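## Task

Pull the spring pin, lift the stand's post by 4 holes (10.2 cm) while supporting it so it never falls or descends quickly, then reinsert the pin to lock it there. The wooden block has to finish resting on the post's top plate. Any number of robots may help. At the end, release everything and back away; neither robot may be tipped over or left leaning, and the result must hold without a robot supporting it.

## Robot and tools

Robots: two identical Hello Robot Stretch 3 units, r1 and r2. Each has a two-wheeled base with a passive rear caster, a lift riding up a mast, and a telescoping arm that sticks out to the robot's right. Reaching forward means driving the base, which cannot move sideways. The base measures 0.33 m long by 0.34 m wide. It spins about the point between its drive wheels, 0.05 m behind its front edge. With the arm in and the wrist folded, a spin sweeps a 0.28 m radius; an unfolded, level gripper reaches beyond that.

Frames: the base frame sits on the floor between the drive wheels, x forward, y left, z up. hand_pose is reported in it, located where the closed fingertips meet; with all wrist joints at 0 its x axis points up, y back toward the mast, z toward the rear. The odometry frame is the base frame at the start of the scene. Each robot reports in its own frames, so only images, lidar_m, wrist_depth_mm and head_depth_mm reveal where the robots are relative to one another.

execute_actions: argument actions is a list holding one action or none (empty means only report state and images). An action is an object keyed by "r1" and/or "r2". Per robot:
- base: exactly one of {"translate_m": d}, a relative drive in metres from the base's last reported position, forward positive, -1 to 1; or {"rotate_rad": d}, a relative spin in radians, counter-clockwise (left) positive, -3.2 to 3.2.
- joints: absolute targets by name, not offsets: lift_m 0 to 1.1 (arm height on mast); arm_m 0 to 0.52 (extension); wrist_yaw_rad -1.345 to 4.42 (0 along the arm, positive toward the front, 3.0 folded over the base); wrist_pitch_rad -1.57 to 0.451 (0 level, negative tips fingers down); wrist_roll_rad -2.911 to 2.911 (0 fingers side by side); gripper_m -0.089 to 0.179 (bigger is wider; actual fingertip gap is about 0.007 m less when nearly shut, 0.025 m less when fully open, and zero under 0.007); head_pan_rad -3.953 to 1.73 (0 forward, positive left, -1.57 faces along the arm); head_tilt_rad -1.53 to 0.419 (negative down).
- contact_limits: {"arm_m": n}, n a motor_effort percentage 1 to 100; the arm motion halts with contact_stop at about that effort and holds no harder until the next action. Too small stops instantly.
cameras: list from r1_head_camera, r1_nav_camera, r1_wrist_camera, r2_head_camera, r2_nav_camera, r2_wrist_camera, or "all"; omitted or null gives all, [] gives none. Motions in one action start together. An unknown key or out-of-range number rejects the whole call. Omitted joints or robots may keep pushing toward earlier targets. A single action runs at most 15 s.

wait: seconds 0 to 10; commands nothing and returns state and images. zoom_image: camera plus region [x0, y0, x1, y1] in pixels of that camera's latest full image, origin top-left, at most 504 by 504. finished_scene: scene number; ends the scene irreversibly and reports success, then gives the next task.

Results: base_status and joint_status tell how each motion ended: done (for the base, wheels turned the commanded amount, even with slip), off_target (stopped short, possibly still pushing), contact_stop (arm or lift hit something firmly and went slack until recommanded), time_out, torque_fault (a wrist servo overloaded and went limp for 10 s). on_its_own covers uncommanded joints; its "held at" is a held target, not a position. motor_effort is percent, positive toward larger joint values, with the peak in brackets; readings carry fixed bias and noise. Wheel effort positive means pushing forward. base_odometry counts wheel turns; heading -3.142 to 3.142, left positive; turned_by_wheels and turned_by_imu give turning since the last result. base_tilt in degrees, forward and right positive, with a few degrees of fixed bias. lidar_m: 12 distances in metres, 30-degree sectors starting straight ahead and going counter-clockwise (4th left, 7th behind, 10th right), plane 0.17 m high, "-" means nothing seen; it sees other robots but not glass. wrist_depth_mm and head_depth_mm: 7x7 grids of median depth in mm from top-left (head image is sideways).

Speed: base is fast (0.30 m/s, 1.9 rad/s) only with lift_m under 0.30, arm_m under 0.03 and wrist_yaw_rad over 2.54; otherwise 0.10 m/s and 0.63 rad/s.

Gripper: close to a value below the object width to grip; reopen at least 0.02 above the touch value to release. Readings do not confirm a grasp.

Cautions: keep the post supported whenever the pin is out and never let it go down quickly. Fold or unfold the wrist only with lift_m 0.32 to 0.95, wrist_pitch_rad -0.4 and roll near 0; keep pitch at -0.5 or lower when yaw is below -0.4. Pushing on something rigid with the gripper above roughly 0.45 m, or driving while holding something fixed, can tip the robot; if base_tilt shows a lean, free the gripper, back out in small steps, and lower lift_m to about 0.2. Robots must not press into each other; once bases touch, stop driving. Two robots travel slightly differently (up to 2.5 cm per metre), which matters when sharing a load. Loose objects may occasionally get nudged. Finish with the pin in, block on the plate, grippers released and robots clear and upright.

Each tool is called as name(argument=value, ...), one argument or row to a line, values as JSON.

## Session

execute_actions(
  actions=[],
)

Scene clock: 0.00 s.
r1.base_odometry: x=+0.000 y=+0.000 heading=+0.000 (m, m, rad; r1's odometry frame)
r1.turned_by_wheels: +0.000 (rad since the last result)
r1.turned_by_imu: +0.000 (rad since the last result)
r1.base_tilt: forward=+0.5 right=-0.5 (deg)
r1.lidar_m: 1.22 1.08 1.08 1.27 1.33 1.34 1.58 2.83 2.59 2.44 3.46 2.07
r1.head_depth_mm: 1786 1809 1835 1877 1914 1934 1960 / 1593 1631 1650 1667 1689 1716 1744 / 1464 1467 1481 1509 1520 1561 1560 / 1325 1334 1351 1363 1384 1405 1417 / 1224 1231 1243 1255 1269 1283 1300 / 1137 1138 1143 1163 1169 1182 1197 / 1057 1061 1075 1084 1092 1102 1113
r1.base_status: not commanded
r1.joint_positions: lift_m=+0.483 arm_m=+0.002 wrist_yaw_rad=+2.903 wrist_pitch_rad=-0.478 wrist_roll_rad=+0.015 gripper_m=+0.037 head_pan_rad=+0.010 head_tilt_rad=-0.017
r1.joint_status: not commanded
r1.motor_effort: left_wheel=+0 right_wheel=+0 lift_m=+35 arm_m=-1 wrist_yaw_rad=+0 wrist_pitch_rad=+6 wrist_roll_rad=-1 gripper_m=+0 head_pan_rad=+0 head_tilt_rad=+2 (%)
r1.hand_pose: x=+0.0299 y=+0.0637 z=+0.4824 quat_wxyz=(+0.249, +0.707, +0.083, +0.657) (m; r1's base frame)
r1.wrist_depth_mm: - - - - - 941 852 / - - - - - - 901 / - - - - - - 955 / 987 - - - - - - / 851 - 926 901 919 941 961 / 714 - - 768 790 789 805 / 630 632 653 658 636 680 692
r2.base_odometry: x=+0.000 y=+0.000 heading=+0.000 (m, m, rad; r2's odometry frame)
r2.turned_by_wheels: +0.000 (rad since the last result)
r2.turned_by_imu: +0.000 (rad since the last result)
r2.base_tilt: forward=-0.5 right=-0.8 (deg)
r2.lidar_m: 2.42 2.57 3.13 1.18 2.84 4.71 2.08 1.60 1.57 1.67 2.42 2.68
r2.head_depth_mm: 1755 2600 2660 2636 2627 2620 2363 / 1771 2580 2855 2825 2817 2796 2355 / 1769 2606 3003 3024 2984 2954 2352 / 1766 2619 3258 3279 3244 3120 2358 / 1779 2610 3510 3527 3474 3369 2319 / 1769 2633 3821 3770 3775 3616 2338 / 1788 2616 3859 3802 3776 3117 2133
r2.base_status: not commanded
r2.joint_positions: lift_m=+0.491 arm_m=+0.002 wrist_yaw_rad=+3.017 wrist_pitch_rad=-0.524 wrist_roll_rad=-0.005 gripper_m=+0.037 head_pan_rad=+0.005 head_tilt_rad=+0.011
r2.joint_status: not commanded
r2.motor_effort: left_wheel=+0 right_wheel=+0 lift_m=+22 arm_m=+0 wrist_yaw_rad=+0 wrist_pitch_rad=+5 wrist_roll_rad=+0 gripper_m=+0 head_pan_rad=+0 head_tilt_rad=+1 (%)
r2.hand_pose: x=+0.0049 y=+0.0614 z=+0.4810 quat_wxyz=(+0.225, +0.691, +0.141, +0.672) (m; r2's base frame)
r2.wrist_depth_mm: - - - - - - - / - - - - - - - / - - - - - - - / 926 951 973 958 957 952 993 / 796 825 - 838 829 833 823 / 696 695 - 697 725 704 703 / 606 619 602 609 619 610 621
pictures: r1_head_camera (sideways: a quarter turn clockwise sets it upright), r1_nav_camera (sideways: a quarter turn counterclockwise sets it upright), r1_wrist_camera, r2_head_camera (sideways: a quarter turn clockwise sets it upright), r2_nav_camera (sideways: a quarter turn counterclockwise sets it upright), r2_wrist_camera
Images, in order (width x height): r1_head_camera 896x504, r1_nav_camera 672x504, r1_wrist_camera 644x364, r2_head_camera 896x504, r2_nav_camera 672x504, r2_wrist_camera 644x364.

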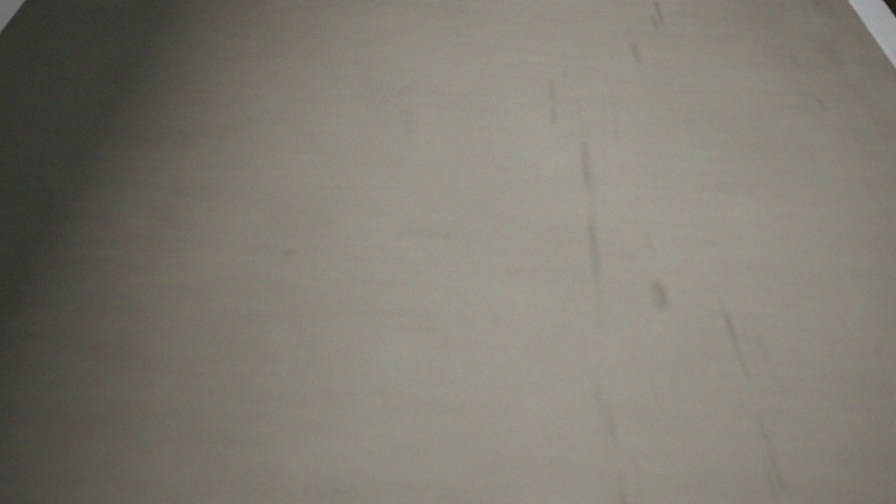

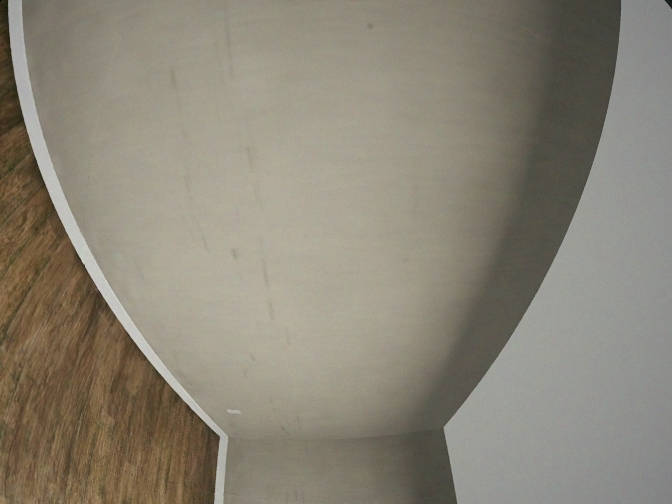

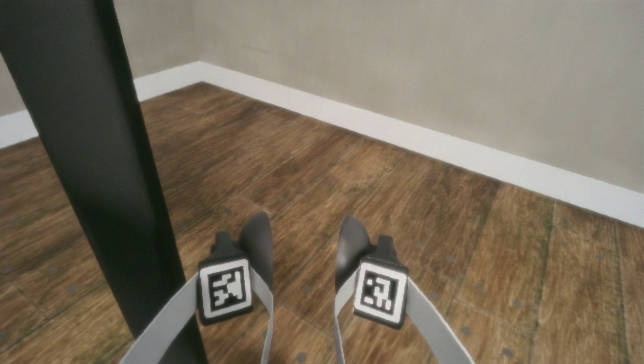

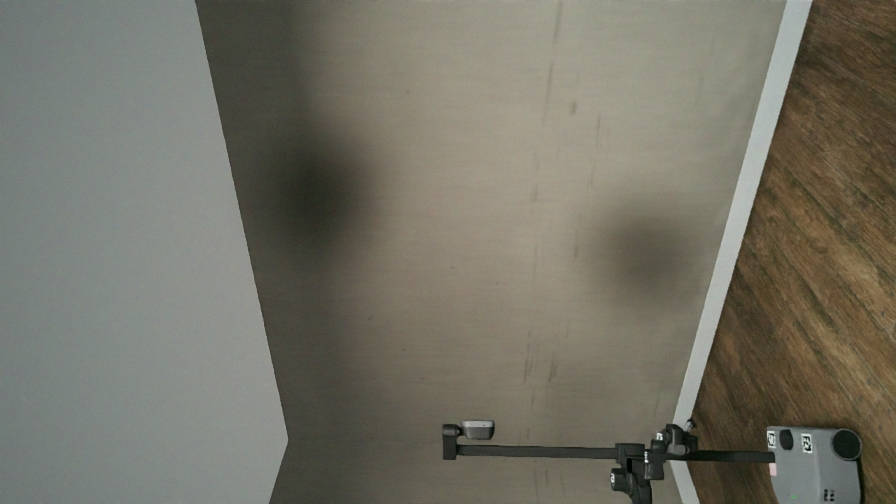

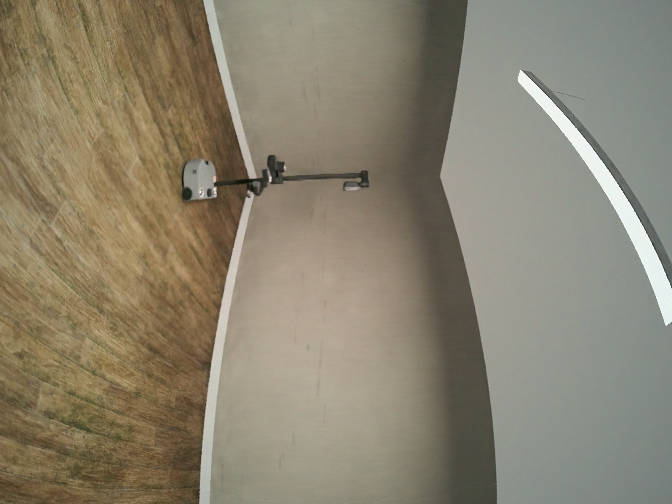

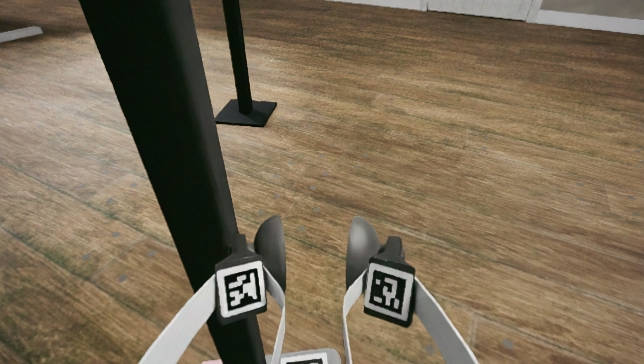

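execute_actions(
  actions=[
    {"r1":{"joints":{"head_pan_rad":-2.0,"head_tilt_rad":-0.4}},"r2":{"joints":{"head_pan_rad":1.55,"head_tilt_rad":-0.5}}},
  ],
  cameras=["r1_head_camera","r2_head_camera","r2_nav_camera"],
)

Scene clock: 3.80 s.
r1.base_odometry: x=+0.000 y=+0.000 heading=+0.000 (m, m, rad; r1's odometry frame)
r1.turned_by_wheels: +0.000 (rad since the last result)
r1.turned_by_imu: +0.001 (rad since the last result)
r1.base_tilt: forward=+0.6 right=-0.5 (deg)
r1.lidar_m: 1.23 1.08 1.08 1.27 1.34 1.34 1.58 2.84 2.59 2.44 3.46 2.07
r1.head_depth_mm: - - - 3321 2325 1790 1449 / - - - 3337 2323 1772 1447 / - - - 3145 2306 1776 1433 / - - - 3234 2277 1759 1436 / - - - 3239 2277 1778 1435 / - - - 3237 2281 1779 1431 / - - - 3094 2265 1771 1435
r1.base_status: not commanded
r1.joint_positions: lift_m=+0.483 arm_m=+0.002 wrist_yaw_rad=+2.903 wrist_pitch_rad=-0.478 wrist_roll_rad=+0.015 gripper_m=+0.037 head_pan_rad=-1.993 head_tilt_rad=-0.395
r1.joint_status: all done
r1.motor_effort: left_wheel=-1(1) right_wheel=-1(0) lift_m=+35(36) arm_m=+0(0) wrist_yaw_rad=+0(1) wrist_pitch_rad=+6(6) wrist_roll_rad=+0(0) gripper_m=+1(1) head_pan_rad=-2(30) head_tilt_rad=-3(27) (%)
r1.hand_pose: x=+0.0299 y=+0.0637 z=+0.4824 quat_wxyz=(+0.249, +0.707, +0.083, +0.657) (m; r1's base frame)
r1.wrist_depth_mm: - - - - - 969 859 / - - - - - - 914 / - - - - - - 959 / - - - - - - - / 828 - 903 881 878 921 956 / 731 - - 756 782 788 796 / 628 627 635 647 651 675 698
r2.base_odometry: x=+0.000 y=+0.000 heading=+0.000 (m, m, rad; r2's odometry frame)
r2.turned_by_wheels: +0.000 (rad since the last result)
r2.turned_by_imu: +0.000 (rad since the last result)
r2.base_tilt: forward=-0.4 right=-0.8 (deg)
r2.lidar_m: 2.43 2.58 3.13 1.17 2.84 4.72 2.08 1.60 1.57 1.67 2.42 2.68
r2.head_depth_mm: 2740 2925 3153 2954 2096 1637 1322 / 2898 3108 3350 2912 2097 1622 1320 / 3060 3275 3621 2906 2085 1614 1318 / 3290 3545 3813 2941 2077 1606 1315 / 3471 3813 - 2889 1979 1562 1313 / 3745 - - 2712 2040 1595 1315 / 3983 - - 2871 2059 1588 1311
r2.base_status: not commanded
r2.joint_positions: lift_m=+0.491 arm_m=+0.002 wrist_yaw_rad=+3.017 wrist_pitch_rad=-0.524 wrist_roll_rad=-0.005 gripper_m=+0.037 head_pan_rad=+1.543 head_tilt_rad=-0.493
r2.joint_status: all done
r2.motor_effort: left_wheel=+0(0) right_wheel=+0(0) lift_m=+22(22) arm_m=+0(0) wrist_yaw_rad=-1(0) wrist_pitch_rad=+5(5) wrist_roll_rad=+0(0) gripper_m=+0(0) head_pan_rad=+3(31) head_tilt_rad=-3(31) (%)
r2.hand_pose: x=+0.0049 y=+0.0614 z=+0.4810 quat_wxyz=(+0.225, +0.691, +0.141, +0.672) (m; r2's base frame)
r2.wrist_depth_mm: - - - - - - - / - - - - - - - / - - - - - - - / 951 976 989 963 977 996 979 / 801 818 - 844 827 823 839 / 682 695 - 699 731 717 700 / 614 605 593 626 613 614 621
pictures: r1_head_camera (sideways: a quarter turn clockwise sets it upright), r2_head_camera (sideways: a quarter turn clockwise sets it upright), r2_nav_camera (sideways: a quarter turn counterclockwise sets it upright)
Images, in order (width x height): r1_head_camera 896x504, r2_head_camera 896x504, r2_nav_camera 672x504.

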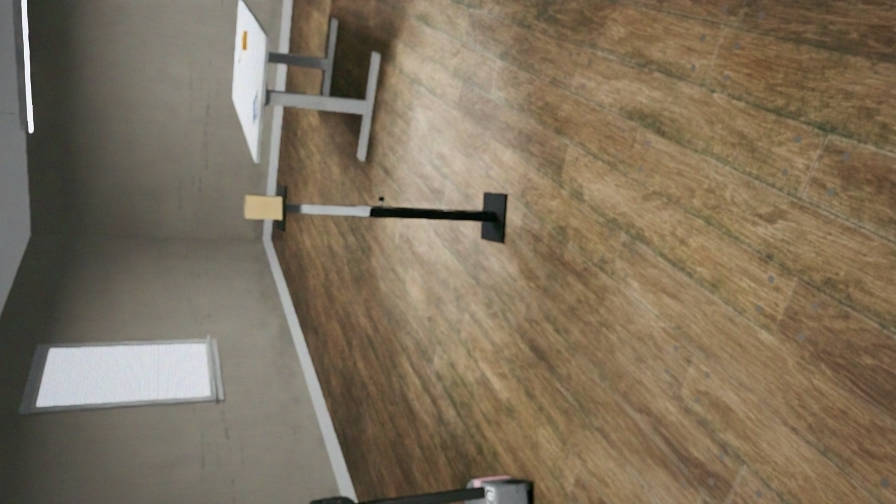

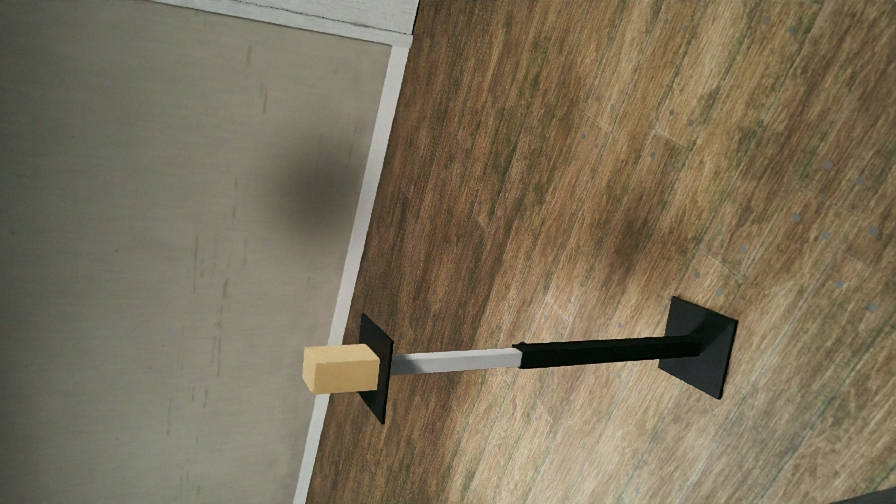

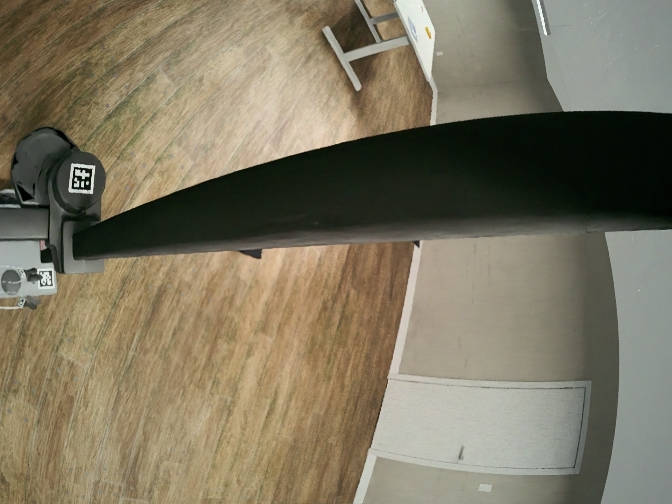

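execute_actions(
  actions=[
    {"r1":{"base":{"rotate_rad":0.84},"joints":{"lift_m":0.27,"head_pan_rad":-2.6,"head_tilt_rad":-0.6}},"r2":{"base":{"rotate_rad":2.15},"joints":{"head_pan_rad":-1.57,"head_tilt_rad":-0.8}}},
  ],
  cameras=[],
)

execute_actions(
  actions=[
    {"r1":{"base":{"translate_m":-1}},"r2":{"base":{"translate_m":0.68}}},
  ],
  cameras=[],
)

execute_actions(
  actions=[
    {"r1":{"base":{"translate_m":-1}},"r2":{"base":{"rotate_rad":0.73}}},
  ],
  cameras=["r1_head_camera","r2_head_camera"],
)

Scene clock: 18.43 s.
r1.base_odometry: x=+0.000 y=+0.000 heading=+0.840 (m, m, rad; r1's odometry frame)
r1.turned_by_wheels: +0.840 (rad since the last result)
r1.turned_by_imu: +0.843 (rad since the last result)
r1.base_tilt: forward=+0.3 right=-0.7 (deg)
r1.lidar_m: 1.08 1.15 1.36 1.34 1.42 2.06 4.51 2.44 3.52 3.24 1.41 1.10
r1.head_depth_mm: - - 2950 2287 1797 1494 1264 / - - 3142 2269 1796 1485 1263 / - - 3108 2298 1780 1476 1266 / - - 3102 2283 1787 1478 1259 / - - 3137 2274 1783 1479 1269 / 3920 3934 2670 2288 1790 1480 1268 / 3569 3736 3078 2276 1788 1478 1257
r1.base_status: done
r1.joint_positions: lift_m=+0.270 arm_m=+0.002 wrist_yaw_rad=+2.903 wrist_pitch_rad=-0.479 wrist_roll_rad=+0.015 gripper_m=+0.037 head_pan_rad=-2.593 head_tilt_rad=-0.593
r1.joint_status: all done
r1.motor_effort: left_wheel=-2(6) right_wheel=+2(5) lift_m=+28(30) arm_m=+0(0) wrist_yaw_rad=+0(1) wrist_pitch_rad=+7(7) wrist_roll_rad=+0(0) gripper_m=+0(0) head_pan_rad=-2(27) head_tilt_rad=-3(20) (%)
r1.hand_pose: x=+0.0299 y=+0.0636 z=+0.2696 quat_wxyz=(+0.249, +0.707, +0.083, +0.657) (m; r1's base frame)
r1.wrist_depth_mm: - - - - - - - / - - - - - - - / 780 838 832 898 913 926 986 / 644 659 667 692 720 737 744 / 541 - 584 576 582 600 604 / 472 - - 490 504 501 512 / - - - 432 421 434 444
r2.base_odometry: x=+0.000 y=+0.000 heading=+2.150 (m, m, rad; r2's odometry frame)
r2.turned_by_wheels: +2.150 (rad since the last result)
r2.turned_by_imu: +2.196 (rad since the last result)
r2.base_tilt: forward=-0.5 right=-0.9 (deg)
r2.lidar_m: 2.86 4.00 1.97 1.59 1.58 1.71 2.64 2.68 2.43 3.18 3.13 1.17
r2.head_depth_mm: 3427 2845 2389 1874 1553 1323 1156 / 3327 3122 2375 1890 1553 1324 1163 / 3178 3247 2397 1884 1553 1319 1169 / 3045 3244 2370 1872 1544 1317 1165 / 2920 3147 2371 1860 1536 1315 1164 / 2831 3065 2342 1852 1538 1307 1142 / 2740 2978 2332 1843 1532 1307 1144
r2.base_status: done
r2.joint_positions: lift_m=+0.491 arm_m=+0.002 wrist_yaw_rad=+3.017 wrist_pitch_rad=-0.524 wrist_roll_rad=-0.005 gripper_m=+0.037 head_pan_rad=-1.563 head_tilt_rad=-0.790
r2.joint_status: all done
r2.motor_effort: left_wheel=-1(4) right_wheel=+2(4) lift_m=+22(22) arm_m=+0(0) wrist_yaw_rad=-1(0) wrist_pitch_rad=+5(5) wrist_roll_rad=+0(0) gripper_m=+0(0) head_pan_rad=-2(31) head_tilt_rad=-4(25) (%)
r2.hand_pose: x=+0.0049 y=+0.0614 z=+0.4810 quat_wxyz=(+0.225, +0.691, +0.141, +0.672) (m; r2's base frame)
r2.wrist_depth_mm: - - - - - - - / - - - - - - - / - - - - - - - / 966 981 971 950 984 984 - / 796 830 - 812 824 801 820 / 697 706 - 704 739 710 703 / 620 608 610 621 617 617 614
pictures: none
No camera images: the call's "cameras" was empty. Leave "cameras" out to get every camera's image.

Scene clock: 26.23 s.
r1.base_odometry: x=-0.668 y=-0.745 heading=+0.840 (m, m, rad; r1's odometry frame)
r1.turned_by_wheels: +0.000 (rad since the last result)
r1.turned_by_imu: -0.002 (rad since the last result)
r1.base_tilt: forward=+0.4 right=-0.7 (deg)
r1.lidar_m: 2.08 1.87 1.45 1.42 1.49 2.20 3.51 1.65 1.95 3.37 2.75 2.12
r1.head_depth_mm: - - 3143 2256 1789 1482 1261 / - - 3069 2259 1795 1489 1258 / - - 2955 2224 1807 1475 1264 / - - 3100 2285 1804 1475 1264 / - - 3106 2265 1790 1479 1260 / 3753 - 2677 2114 1767 1486 1263 / 3406 1891 3079 2178 1792 1478 1260
r1.base_status: done
r1.joint_positions: lift_m=+0.270 arm_m=+0.002 wrist_yaw_rad=+2.903 wrist_pitch_rad=-0.479 wrist_roll_rad=+0.015 gripper_m=+0.037 head_pan_rad=-2.593 head_tilt_rad=-0.594
r1.joint_status: not commanded
r1.motor_effort: left_wheel=-2(9) right_wheel=+1(6) lift_m=+27(27) arm_m=-1(0) wrist_yaw_rad=+1(0) wrist_pitch_rad=+7(7) wrist_roll_rad=-1(0) gripper_m=+1(0) head_pan_rad=-2(2) head_tilt_rad=-3(3) (%)
r1.hand_pose: x=+0.0299 y=+0.0635 z=+0.2695 quat_wxyz=(+0.249, +0.707, +0.083, +0.657) (m; r1's base frame)
r1.wrist_depth_mm: - - - - - - - / - - - - - - - / 750 849 865 897 919 927 997 / 646 654 681 688 723 731 744 / 534 - 583 573 584 601 608 / 481 - - 484 504 506 513 / - - - 424 419 441 440
r2.base_odometry: x=-0.372 y=+0.569 heading=+2.150 (m, m, rad; r2's odometry frame)
r2.turned_by_wheels: +0.000 (rad since the last result)
r2.turned_by_imu: +0.003 (rad since the last result)
r2.base_tilt: forward=-0.5 right=-0.8 (deg)
r2.lidar_m: 2.18 4.59 2.28 1.84 1.83 1.99 3.03 3.30 1.93 2.00 0.65 3.16
r2.head_depth_mm: 3205 3316 2223 1880 1563 1329 1154 / 2988 2792 2105 1891 1544 1323 1164 / 2888 3159 2398 1876 1558 1318 1168 / 2801 3038 2361 1857 1545 1307 1168 / 2680 2924 2354 1870 1549 1315 1166 / 2570 2831 2349 1862 1538 1306 1138 / 2465 2750 2335 1845 1536 1244 1139
r2.base_status: done
r2.joint_positions: lift_m=+0.491 arm_m=+0.002 wrist_yaw_rad=+3.017 wrist_pitch_rad=-0.524 wrist_roll_rad=-0.005 gripper_m=+0.037 head_pan_rad=-1.563 head_tilt_rad=-0.790
r2.joint_status: not commanded
r2.motor_effort: left_wheel=-1(2) right_wheel=+0(4) lift_m=+22(22) arm_m=+0(0) wrist_yaw_rad=+0(1) wrist_pitch_rad=+5(5) wrist_roll_rad=+0(0) gripper_m=+0(0) head_pan_rad=-2(2) head_tilt_rad=-4(5) (%)
r2.hand_pose: x=+0.0049 y=+0.0614 z=+0.4810 quat_wxyz=(+0.225, +0.691, +0.141, +0.672) (m; r2's base frame)
r2.wrist_depth_mm: - - - - - - - / - - - - - - - / - - - - - - - / 972 938 962 998 961 968 - / 806 815 - 831 826 838 814 / 696 692 - 705 729 700 720 / 618 613 594 630 615 630 619
pictures: none
No camera images: the call's "cameras" was empty. Leave "cameras" out to get every camera's image.

Scene clock: 31.17 s.
r1.base_odometry: x=-1.335 y=-1.489 heading=+0.840 (m, m, rad; r1's odometry frame)
r1.turned_by_wheels: +0.000 (rad since the last result)
r1.turned_by_imu: -0.002 (rad since the last result)
r1.base_tilt: forward=+0.4 right=-0.8 (deg)
r1.lidar_m: 3.08 1.98 1.51 1.48 1.60 2.32 2.51 2.52 0.88 1.45 3.49 3.15
r1.head_depth_mm: - 2587 2823 2240 1800 1472 1263 / - - 3088 2285 1789 1491 1267 / - - 3100 2250 1775 1479 1265 / - - 3080 2303 1793 1465 1253 / - - 3080 2251 1808 1472 1264 / 3734 3965 3069 2290 1801 1487 1262 / 3440 3591 3078 2246 1145 1376 1262
r1.base_status: done
r1.joint_positions: lift_m=+0.270 arm_m=+0.002 wrist_yaw_rad=+2.903 wrist_pitch_rad=-0.479 wrist_roll_rad=+0.015 gripper_m=+0.037 head_pan_rad=-2.593 head_tilt_rad=-0.594
r1.joint_status: not commanded
r1.motor_effort: left_wheel=-2(9) right_wheel=+1(5) lift_m=+27(27) arm_m=+0(0) wrist_yaw_rad=-1(1) wrist_pitch_rad=+7(7) wrist_roll_rad=+0(0) gripper_m=+0(0) head_pan_rad=-2(2) head_tilt_rad=-3(3) (%)
r1.hand_pose: x=+0.0298 y=+0.0635 z=+0.2695 quat_wxyz=(+0.249, +0.707, +0.083, +0.657) (m; r1's base frame)
r1.wrist_depth_mm: - - - - - - - / - - - - - - - / 775 855 874 906 916 957 980 / 661 683 666 690 702 746 752 / 537 - 586 572 588 595 618 / 477 - - 488 501 508 517 / - - - 426 419 431 447
r2.base_odometry: x=-0.372 y=+0.569 heading=+2.880 (m, m, rad; r2's odometry frame)
r2.turned_by_wheels: +0.730 (rad since the last result)
r2.turned_by_imu: +0.745 (rad since the last result)
r2.base_tilt: forward=-0.5 right=-0.8 (deg)
r2.lidar_m: 3.15 2.01 1.82 1.83 2.23 3.29 3.30 3.20 1.43 0.65 3.56 2.18
r2.head_depth_mm: 2499 2785 2237 1678 1559 1327 1153 / 2572 2815 2388 1810 1564 1321 1167 / 2674 2918 685 1820 1503 1317 1170 / 2723 3005 2119 1883 1504 1281 1165 / 2856 3095 2357 1857 1546 1306 1165 / 2973 3186 2360 1841 1537 1313 1134 / 3093 3184 2340 1851 1521 1306 1141
r2.base_status: done
r2.joint_positions: lift_m=+0.491 arm_m=+0.002 wrist_yaw_rad=+3.017 wrist_pitch_rad=-0.524 wrist_roll_rad=-0.005 gripper_m=+0.037 head_pan_rad=-1.563 head_tilt_rad=-0.790
r2.joint_status: not commanded
r2.motor_effort: left_wheel=-1(6) right_wheel=+2(4) lift_m=+22(22) arm_m=+0(0) wrist_yaw_rad=-1(1) wrist_pitch_rad=+5(5) wrist_roll_rad=+0(0) gripper_m=+0(0) head_pan_rad=-2(3) head_tilt_rad=-5(5) (%)
r2.hand_pose: x=+0.0049 y=+0.0614 z=+0.4810 quat_wxyz=(+0.225, +0.691, +0.141, +0.672) (m; r2's base frame)
r2.wrist_depth_mm: - - - - - - - / - - - - - - - / - - - - - - - / 970 980 966 981 965 977 994 / 823 810 - 849 825 822 829 / 701 702 - 699 730 705 693 / 613 615 591 620 621 612 623
pictures: r1_head_camera (sideways: a quarter turn clockwise sets it upright), r2_head_camera (sideways: a quarter turn clockwise sets it upright)
Images, in order (width x height): r1_head_camera 896x504, r2_head_camera 896x504.

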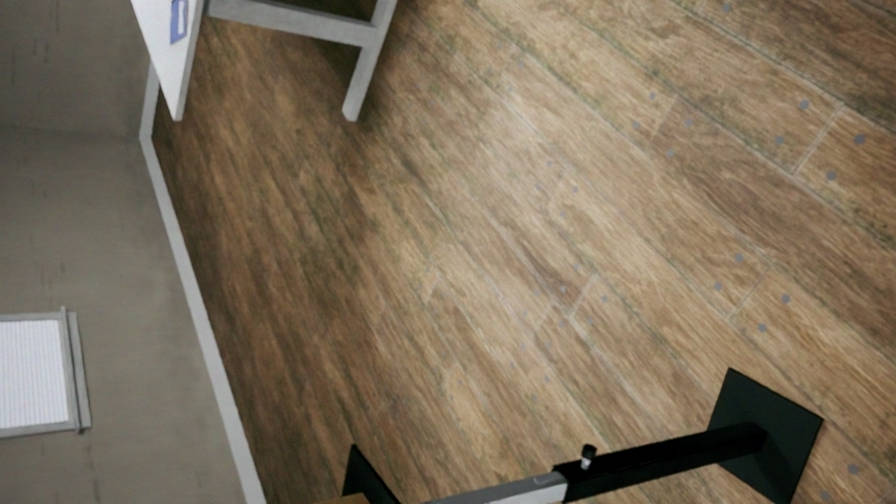

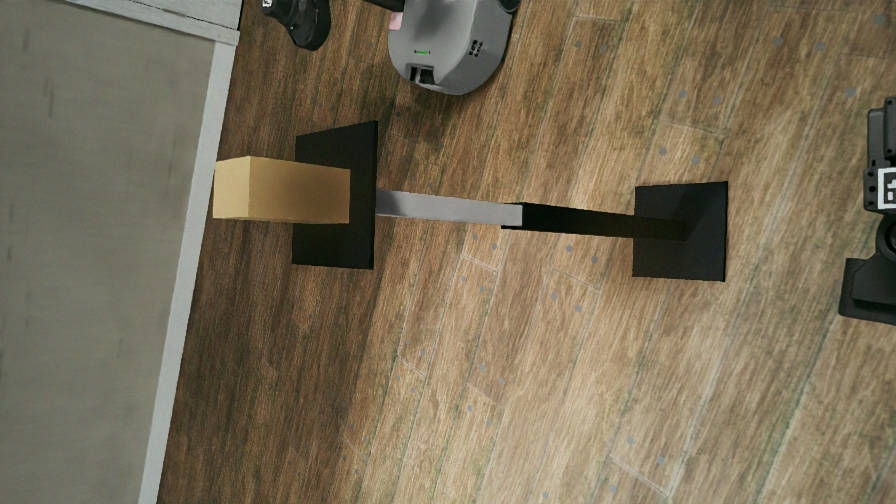

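execute_actions(
  actions=[
    {"r1":{"base":{"translate_m":-0.56},"joints":{"lift_m":0.42,"head_pan_rad":-1.57,"head_tilt_rad":-0.9}},"r2":{"joints":{"lift_m":0.62,"wrist_yaw_rad":0,"wrist_pitch_rad":-0.4,"gripper_m":0.12}}},
  ],
  cameras=[],
)

execute_actions(
  actions=[
    {"r1":{"joints":{"wrist_yaw_rad":0,"wrist_pitch_rad":-0.4,"gripper_m":0.1}},"r2":{"joints":{"wrist_pitch_rad":0}}},
  ],
  cameras=[],
)

execute_actions(
  actions=[
    {"r1":{"joints":{"wrist_pitch_rad":0}}},
  ],
  cameras=["r1_head_camera","r2_head_camera","r1_wrist_camera","r2_wrist_camera"],
)

Scene clock: 42.87 s.
r1.base_odometry: x=-1.709 y=-1.906 heading=+0.840 (m, m, rad; r1's odometry frame)
r1.turned_by_wheels: +0.000 (rad since the last result)
r1.turned_by_imu: +0.000 (rad since the last result)
r1.base_tilt: forward=+0.5 right=-0.8 (deg)
r1.lidar_m: 3.65 2.04 1.54 1.53 1.63 2.38 3.18 1.97 3.31 0.74 3.46 3.73
r1.head_depth_mm: 2780 2286 1910 1631 1406 1259 1132 / 2814 2308 1903 1626 1415 1253 1164 / 2893 2294 1911 1628 1424 1258 1169 / 2801 779 1856 1565 1381 1260 - / 1112 757 1677 1625 1424 1261 1129 / 2711 2304 1773 1629 1432 1263 1137 / 2788 2300 1938 1633 1426 1262 1143
r1.base_status: done
r1.joint_positions: lift_m=+0.420 arm_m=+0.002 wrist_yaw_rad=+2.903 wrist_pitch_rad=-0.479 wrist_roll_rad=+0.015 gripper_m=+0.037 head_pan_rad=-1.577 head_tilt_rad=-0.889
r1.joint_status: all done
r1.motor_effort: left_wheel=-1(9) right_wheel=+1(6) lift_m=+45(47) arm_m=-1(0) wrist_yaw_rad=+2(1) wrist_pitch_rad=+7(7) wrist_roll_rad=+0(0) gripper_m=+0(0) head_pan_rad=+3(31) head_tilt_rad=-6(26) (%)
r1.hand_pose: x=+0.0298 y=+0.0635 z=+0.4189 quat_wxyz=(+0.249, +0.707, +0.083, +0.657) (m; r1's base frame)
r1.wrist_depth_mm: - - - - - - - / - - - - - - - / - - - - - - - / 869 946 936 964 - - - / 753 - 803 800 796 822 859 / 643 - - 663 716 691 706 / 571 563 587 588 593 596 619
r2.base_odometry: x=-0.372 y=+0.569 heading=+2.880 (m, m, rad; r2's odometry frame)
r2.turned_by_wheels: +0.000 (rad since the last result)
r2.turned_by_imu: +0.001 (rad since the last result)
r2.base_tilt: forward=-0.5 right=-0.8 (deg)
r2.lidar_m: 3.17 2.02 1.82 1.83 2.23 3.29 3.32 3.21 2.89 0.65 3.57 2.17
r2.head_depth_mm: 2474 2789 2396 1883 1561 1333 1159 / 2581 2855 2404 1894 1553 1326 1194 / 2577 1529 685 1754 1507 1308 - / 2765 2917 1868 1761 1508 1324 - / 2865 3098 2351 1853 1539 1314 1141 / 2977 3188 2334 1863 1530 1306 1139 / 3064 3150 2340 1846 1528 1312 1136
r2.base_status: not commanded
r2.joint_positions: lift_m=+0.620 arm_m=+0.002 wrist_yaw_rad=+0.003 wrist_pitch_rad=-0.419 wrist_roll_rad=-0.005 gripper_m=+0.120 head_pan_rad=-1.563 head_tilt_rad=-0.790
r2.joint_status: all done
r2.motor_effort: left_wheel=-1(2) right_wheel=+1(1) lift_m=+26(26) arm_m=+0(0) wrist_yaw_rad=-4(5) wrist_pitch_rad=+7(9) wrist_roll_rad=+0(0) gripper_m=+0(81) head_pan_rad=-3(2) head_tilt_rad=-5(5) (%)
r2.hand_pose: x=-0.0209 y=-0.3711 z=+0.6320 quat_wxyz=(+0.694, +0.149, -0.689, -0.146) (m; r2's base frame)
r2.wrist_depth_mm: - - - - - - - / - - - - - - - / - - - - - - - / - - - - - - - / - - - - - - - / 924 - 935 914 913 918 925 / 791 777 790 756 815 782 800
pictures: none
No camera images: the call's "cameras" was empty. Leave "cameras" out to get every camera's image.

Scene clock: 45.33 s.
r1.base_odometry: x=-1.709 y=-1.906 heading=+0.840 (m, m, rad; r1's odometry frame)
r1.turned_by_wheels: +0.000 (rad since the last result)
r1.turned_by_imu: +0.000 (rad since the last result)
r1.base_tilt: forward=+0.4 right=-0.6 (deg)
r1.lidar_m: 3.66 2.03 1.54 1.53 1.64 2.37 3.16 1.97 3.34 0.74 3.46 3.73
r1.head_depth_mm: 2765 2285 1895 1619 1411 1259 1127 / 2794 2303 1914 1634 1414 1256 1166 / 2864 2308 1890 1627 1412 1255 - / 2803 781 1852 1558 1387 1256 1134 / 1108 759 1673 1622 1429 1261 1138 / 2746 2340 1792 1640 1422 1267 1132 / 2811 2324 1892 1652 1421 1273 1137
r1.base_status: not commanded
r1.joint_positions: lift_m=+0.420 arm_m=+0.002 wrist_yaw_rad=+0.003 wrist_pitch_rad=-0.421 wrist_roll_rad=+0.015 gripper_m=+0.100 head_pan_rad=-1.577 head_tilt_rad=-0.889
r1.joint_status: all done
r1.motor_effort: left_wheel=-1(2) right_wheel=+1(0) lift_m=+44(44) arm_m=-1(0) wrist_yaw_rad=-2(2) wrist_pitch_rad=+9(9) wrist_roll_rad=+0(0) gripper_m=+1(83) head_pan_rad=+3(3) head_tilt_rad=-6(5) (%)
r1.hand_pose: x=-0.0209 y=-0.3707 z=+0.4317 quat_wxyz=(+0.687, +0.148, -0.696, -0.148) (m; r1's base frame)
r1.wrist_depth_mm: - - - - - - - / - - - - - - - / - - - - - - - / 973 - - - - - - / 791 867 818 867 918 907 914 / 692 - 680 712 735 732 771 / 594 587 613 617 620 625 651
r2.base_odometry: x=-0.372 y=+0.569 heading=+2.880 (m, m, rad; r2's odometry frame)
r2.turned_by_wheels: +0.000 (rad since the last result)
r2.turned_by_imu: +0.000 (rad since the last result)
r2.base_tilt: forward=-0.6 right=-0.9 (deg)
r2.lidar_m: 3.16 2.01 1.82 1.84 2.23 3.30 3.30 3.21 2.89 0.65 3.55 2.17
r2.head_depth_mm: 2473 2772 2390 1884 1559 1323 1167 / 2584 2844 2385 1883 1549 1320 1192 / 2594 1526 687 1756 1545 1321 - / 2762 2890 1412 1754 1503 1331 1124 / 2865 3082 2342 1871 1552 1309 1142 / 2974 3182 2326 1853 1533 1310 1144 / 3077 3138 2333 1856 1524 1302 1137
r2.base_status: not commanded
r2.joint_positions: lift_m=+0.620 arm_m=+0.002 wrist_yaw_rad=+0.003 wrist_pitch_rad=-0.024 wrist_roll_rad=-0.005 gripper_m=+0.120 head_pan_rad=-1.563 head_tilt_rad=-0.790
r2.joint_status: all done
r2.motor_effort: left_wheel=-2(1) right_wheel=+0(1) lift_m=+26(27) arm_m=+0(0) wrist_yaw_rad=-4(4) wrist_pitch_rad=+9(10) wrist_roll_rad=+0(0) gripper_m=+1(0) head_pan_rad=-3(2) head_tilt_rad=-4(5) (%)
r2.hand_pose: x=-0.0208 y=-0.4025 z=+0.7282 quat_wxyz=(+0.709, +0.010, -0.705, -0.008) (m; r2's base frame)
r2.wrist_depth_mm: - - - - - - - / - - - - - - - / - - - - - - - / - - - - - - - / - - - - - - - / - - - - - - - / - - - - - - -
pictures: none
No camera images: the call's "cameras" was empty. Leave "cameras" out to get every camera's image.

Scene clock: 46.37 s.
r1.base_odometry: x=-1.709 y=-1.906 heading=+0.840 (m, m, rad; r1's odometry frame)
r1.turned_by_wheels: +0.000 (rad since the last result)
r1.turned_by_imu: +0.000 (rad since the last result)
r1.base_tilt: forward=+0.4 right=-0.7 (deg)
r1.lidar_m: 3.64 2.04 1.54 1.53 1.64 2.38 3.17 1.97 3.31 0.74 3.45 3.73
r1.head_depth_mm: 2782 2299 1912 1624 1421 1267 1135 / 2822 2315 1893 1634 1414 1265 1171 / 2838 2305 1903 1629 1415 1280 - / 2788 781 1864 1571 1411 1257 1133 / 1114 758 1685 1639 1415 1261 1135 / 2720 2345 1782 1617 1438 1262 1136 / 2856 2340 1926 1638 1428 1265 1133
r1.base_status: not commanded
r1.joint_positions: lift_m=+0.420 arm_m=+0.002 wrist_yaw_rad=+0.003 wrist_pitch_rad=-0.025 wrist_roll_rad=+0.015 gripper_m=+0.100 head_pan_rad=-1.577 head_tilt_rad=-0.889
r1.joint_status: all done
r1.motor_effort: left_wheel=-2(2) right_wheel=+0(1) lift_m=+44(44) arm_m=+0(1) wrist_yaw_rad=-2(2) wrist_pitch_rad=+10(11) wrist_roll_rad=+0(0) gripper_m=+1(1) head_pan_rad=+3(3) head_tilt_rad=-5(5) (%)
r1.hand_pose: x=-0.0208 y=-0.4022 z=+0.5280 quat_wxyz=(+0.702, +0.010, -0.712, -0.008) (m; r1's base frame)
r1.wrist_depth_mm: - - - - - - - / - - - - - - - / - - - - - - - / - - - - - - - / - - - - - - - / - - - - - - - / 988 935 938 972 - - -
r2.base_odometry: x=-0.372 y=+0.569 heading=+2.880 (m, m, rad; r2's odometry frame)
r2.turned_by_wheels: +0.000 (rad since the last result)
r2.turned_by_imu: +0.000 (rad since the last result)
r2.base_tilt: forward=-0.5 right=-0.9 (deg)
r2.lidar_m: 3.17 2.02 1.82 1.83 2.23 3.29 3.32 3.21 2.89 0.65 3.57 2.17
r2.head_depth_mm: 2454 2806 2405 1888 1564 1330 1163 / 2546 2844 2386 1884 1564 1320 1195 / 2590 1529 687 1752 1540 1319 - / 2742 2921 1412 1765 1502 1335 1125 / 2858 3073 2388 1874 1560 1317 1143 / 2981 3161 2342 1855 1531 1310 1145 / 3094 3171 2347 1844 1532 1309 1134
r2.base_status: not commanded
r2.joint_positions: lift_m=+0.620 arm_m=+0.002 wrist_yaw_rad=+0.003 wrist_pitch_rad=-0.024 wrist_roll_rad=-0.005 gripper_m=+0.120 head_pan_rad=-1.563 head_tilt_rad=-0.790
r2.joint_status: not commanded
r2.motor_effort: left_wheel=-1(2) right_wheel=+1(0) lift_m=+27(27) arm_m=+0(0) wrist_yaw_rad=-4(4) wrist_pitch_rad=+9(9) wrist_roll_rad=+0(0) gripper_m=+0(0) head_pan_rad=-2(3) head_tilt_rad=-6(5) (%)
r2.hand_pose: x=-0.0208 y=-0.4025 z=+0.7282 quat_wxyz=(+0.709, +0.010, -0.705, -0.008) (m; r2's base frame)
r2.wrist_depth_mm: - - - - - - - / - - - - - - - / - - - - - - - / - - - - - - - / - - - - - - - / - - - - - - - / - - - - - - -
pictures: r1_head_camera (sideways: a quarter turn clockwise sets it upright), r1_wrist_camera, r2_head_camera (sideways: a quarter turn clockwise sets it upright), r2_wrist_camera
Images, in order (width x height): r1_head_camera 896x504, r1_wrist_camera 644x364, r2_head_camera 896x504, r2_wrist_camera 644x364.

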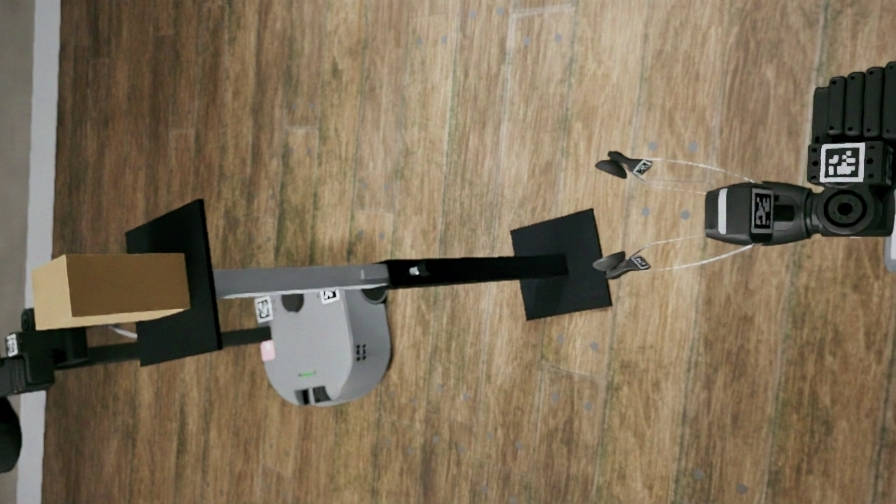

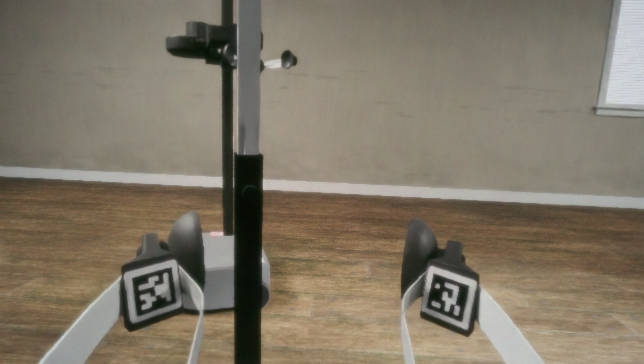

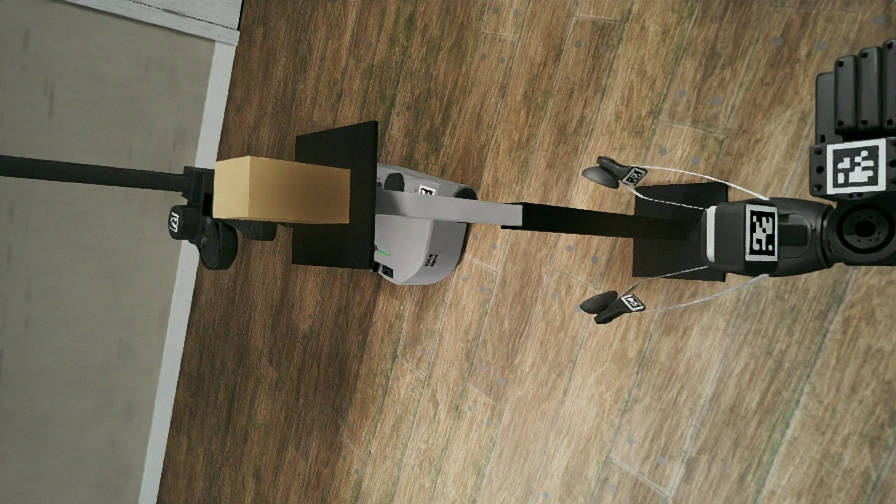

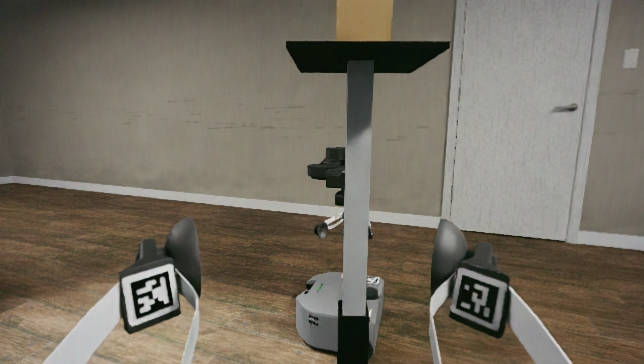

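execute_actions(
  actions=[
    {"r1":{"base":{"rotate_rad":0.13},"joints":{"arm_m":0.17,"lift_m":0.46}},"r2":{"base":{"translate_m":-0.05},"joints":{"arm_m":0.15}}},
  ],
  cameras=["r1_head_camera","r1_wrist_camera","r2_wrist_camera"],
)

Scene clock: 52.30 s.
r1.base_odometry: x=-1.709 y=-1.906 heading=+0.970 (m, m, rad; r1's odometry frame)
r1.turned_by_wheels: +0.130 (rad since the last result)
r1.turned_by_imu: +0.131 (rad since the last result)
r1.base_tilt: forward=+0.5 right=-0.5 (deg)
r1.lidar_m: 3.44 1.83 1.53 1.54 1.73 2.83 1.97 3.90 3.27 0.74 3.66 3.66
r1.head_depth_mm: 2759 2301 1893 1626 1425 1259 1132 / 2804 2235 1884 1610 1438 1259 - / 682 732 1812 1603 1450 1223 1131 / 1074 805 1718 1612 1424 1263 1133 / 2741 2307 1731 1627 1419 1264 1134 / 2894 2335 1911 1635 1425 1269 1136 / 2934 2326 1911 1640 1422 1261 1138
r1.base_status: done
r1.joint_positions: lift_m=+0.460 arm_m=+0.170 wrist_yaw_rad=+0.001 wrist_pitch_rad=-0.023 wrist_roll_rad=+0.015 gripper_m=+0.100 head_pan_rad=-1.577 head_tilt_rad=-0.889
r1.joint_status: all done
r1.motor_effort: left_wheel=-2(6) right_wheel=+2(6) lift_m=+44(44) arm_m=+7(6) wrist_yaw_rad=-1(1) wrist_pitch_rad=+10(11) wrist_roll_rad=-1(0) gripper_m=+0(0) head_pan_rad=+3(3) head_tilt_rad=-5(5) (%)
r1.hand_pose: x=-0.0211 y=-0.5702 z=+0.5685 quat_wxyz=(+0.702, +0.009, -0.712, -0.008) (m; r1's base frame)
r1.wrist_depth_mm: - - - 486 - - - / - - - 576 - - - / - - - - - - - / - - - - - - - / - - - - - - - / - - - - - - - / - - 954 975 - - -
r2.base_odometry: x=-0.324 y=+0.556 heading=+2.880 (m, m, rad; r2's odometry frame)
r2.turned_by_wheels: +0.000 (rad since the last result)
r2.turned_by_imu: +0.000 (rad since the last result)
r2.base_tilt: forward=-0.5 right=-0.9 (deg)
r2.lidar_m: 3.18 2.03 1.84 1.85 2.26 3.25 3.27 3.19 2.88 0.64 3.54 2.21
r2.head_depth_mm: 2475 2765 2428 1904 1556 1323 1168 / 2565 2833 2393 1893 1553 - - / 2584 2901 2138 1823 1587 - 1148 / 2717 1481 687 1701 1561 1266 1147 / 2842 3097 2358 1859 1538 1318 1140 / 2962 3191 2356 1843 1534 1308 1141 / 3082 3193 2337 1850 1532 1308 1138
r2.base_status: done
r2.joint_positions: lift_m=+0.620 arm_m=+0.150 wrist_yaw_rad=+0.001 wrist_pitch_rad=-0.023 wrist_roll_rad=-0.005 gripper_m=+0.120 head_pan_rad=-1.563 head_tilt_rad=-0.790
r2.joint_status: all done
r2.motor_effort: left_wheel=-2(4) right_wheel=+1(2) lift_m=+26(26) arm_m=+3(4) wrist_yaw_rad=-2(4) wrist_pitch_rad=+9(9) wrist_roll_rad=+0(0) gripper_m=+0(1) head_pan_rad=-3(2) head_tilt_rad=-6(4) (%)
r2.hand_pose: x=-0.0211 y=-0.5503 z=+0.7284 quat_wxyz=(+0.709, +0.009, -0.705, -0.008) (m; r2's base frame)
r2.wrist_depth_mm: - - 260 246 321 - - / - - - - - - - / - - - - - - - / - - - 691 - - - / - - - 647 - - - / - - - - - - - / - - - 967 - - -
pictures: r1_head_camera (sideways: a quarter turn clockwise sets it upright), r1_wrist_camera, r2_wrist_camera
Images, in order (width x height): r1_head_camera 896x504, r1_wrist_camera 644x364, r2_wrist_camera 644x364.

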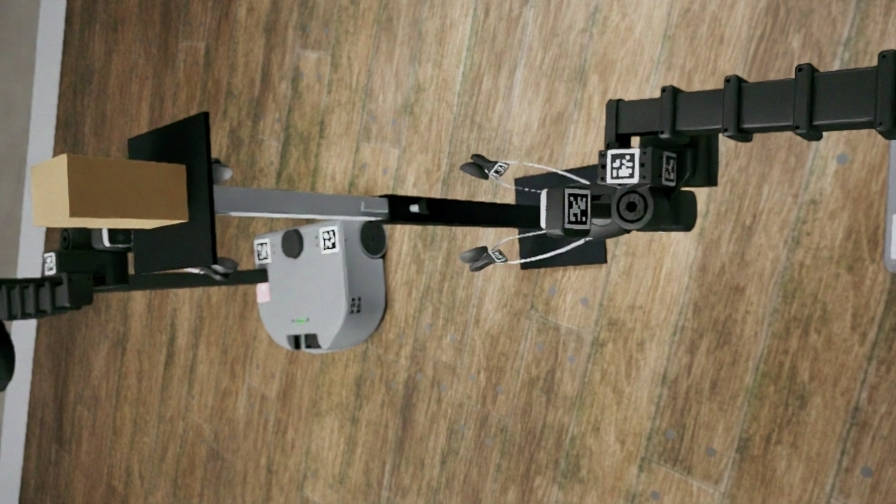

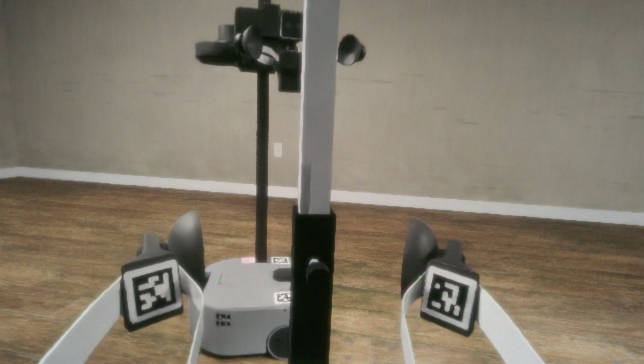

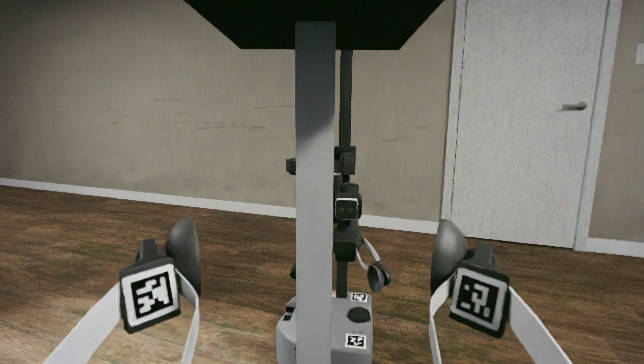

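execute_actions(
  actions=[
    {"r1":{"joints":{"arm_m":0.24,"lift_m":0.43}},"r2":{"joints":{"arm_m":0.255}}},
  ],
  cameras=["r1_head_camera","r1_wrist_camera","r2_wrist_camera","r2_head_camera"],
)

Scene clock: 57.63 s.
r1.base_odometry: x=-1.709 y=-1.906 heading=+0.970 (m, m, rad; r1's odometry frame)
r1.turned_by_wheels: +0.000 (rad since the last result)
r1.turned_by_imu: +0.001 (rad since the last result)
r1.base_tilt: forward=+0.5 right=-0.7 (deg)
r1.lidar_m: 3.44 1.83 1.53 1.54 1.73 2.84 1.96 3.91 3.27 0.74 3.65 3.66
r1.head_depth_mm: 2781 2300 1882 1640 1415 1256 1132 / 2864 2205 1924 1628 1438 1276 - / 682 734 1812 1602 - 1259 1131 / 1050 806 1685 1599 1399 1260 1134 / 2708 2280 1736 1647 1427 1258 1135 / 2904 2314 1894 1640 1422 1254 1132 / 2907 2339 1923 1630 1423 1263 1143
r1.base_status: not commanded
r1.joint_positions: lift_m=+0.430 arm_m=+0.240 wrist_yaw_rad=+0.001 wrist_pitch_rad=-0.023 wrist_roll_rad=+0.015 gripper_m=+0.100 head_pan_rad=-1.577 head_tilt_rad=-0.889
r1.joint_status: all done
r1.motor_effort: left_wheel=-2(2) right_wheel=+1(2) lift_m=+27(38) arm_m=+6(6) wrist_yaw_rad=-1(0) wrist_pitch_rad=+10(10) wrist_roll_rad=+0(0) gripper_m=+0(0) head_pan_rad=+3(3) head_tilt_rad=-6(5) (%)
r1.hand_pose: x=-0.0211 y=-0.6402 z=+0.5391 quat_wxyz=(+0.702, +0.009, -0.712, -0.008) (m; r1's base frame)
r1.wrist_depth_mm: - - 888 384 - - - / - - - - - - - / - - - - - - - / - - - 300 - - - / - - - 276 - - - / - - 956 280 - - - / - 958 861 290 - - -
r2.base_odometry: x=-0.324 y=+0.556 heading=+2.880 (m, m, rad; r2's odometry frame)
r2.turned_by_wheels: +0.000 (rad since the last result)
r2.turned_by_imu: +0.001 (rad since the last result)
r2.base_tilt: forward=-0.5 right=-0.8 (deg)
r2.lidar_m: 3.17 2.03 1.84 1.85 2.26 3.25 3.27 3.19 2.88 0.64 3.54 2.20
r2.head_depth_mm: 2463 2742 2408 1881 1554 1323 1155 / 2550 2852 2393 1893 1590 1355 - / 2601 2849 2134 1764 - 1304 1149 / 2749 1502 685 1143 1500 1304 1149 / 2813 3078 2342 1867 1536 1320 1146 / 2982 3172 2342 1866 1540 1304 1142 / 3066 3132 2359 1837 1530 1304 1142
r2.base_status: not commanded
r2.joint_positions: lift_m=+0.620 arm_m=+0.255 wrist_yaw_rad=+0.001 wrist_pitch_rad=-0.023 wrist_roll_rad=-0.005 gripper_m=+0.120 head_pan_rad=-1.563 head_tilt_rad=-0.790
r2.joint_status: all done
r2.motor_effort: left_wheel=-1(2) right_wheel=+1(1) lift_m=+27(27) arm_m=+3(3) wrist_yaw_rad=-2(2) wrist_pitch_rad=+9(9) wrist_roll_rad=+0(0) gripper_m=+1(0) head_pan_rad=-2(2) head_tilt_rad=-5(4) (%)
r2.hand_pose: x=-0.0211 y=-0.6553 z=+0.7284 quat_wxyz=(+0.709, +0.009, -0.705, -0.008) (m; r2's base frame)
r2.wrist_depth_mm: - - - 148 - - - / - - - 150 - - - / - - - 155 - - - / - - - 159 - - - / - - - 164 - - - / - - - 168 - - - / - - - 172 - - -
pictures: r1_head_camera (sideways: a quarter turn clockwise sets it upright), r1_wrist_camera, r2_head_camera (sideways: a quarter turn clockwise sets it upright), r2_wrist_camera
Images, in order (width x height): r1_head_camera 896x504, r1_wrist_camera 644x364, r2_head_camera 896x504, r2_wrist_camera 644x364.

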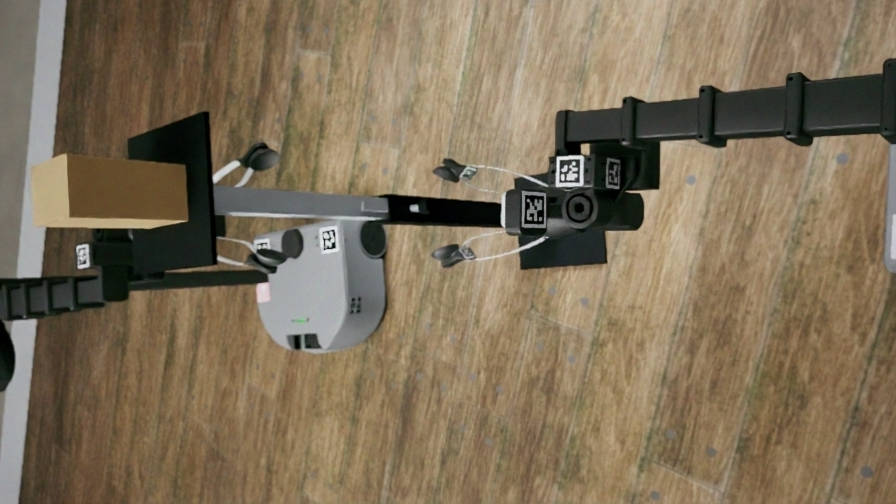

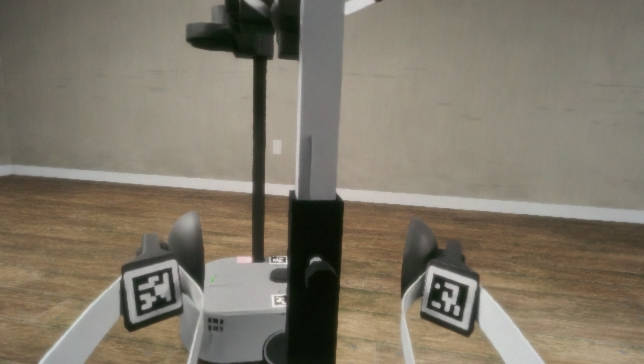

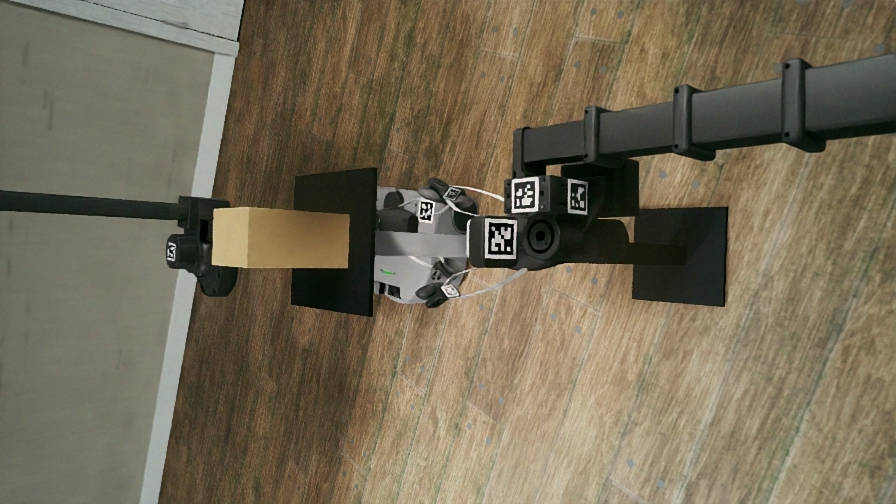

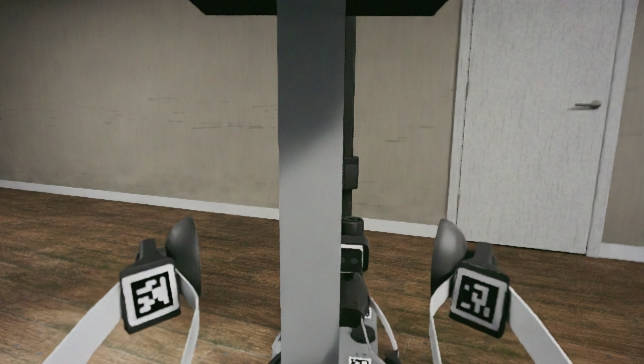

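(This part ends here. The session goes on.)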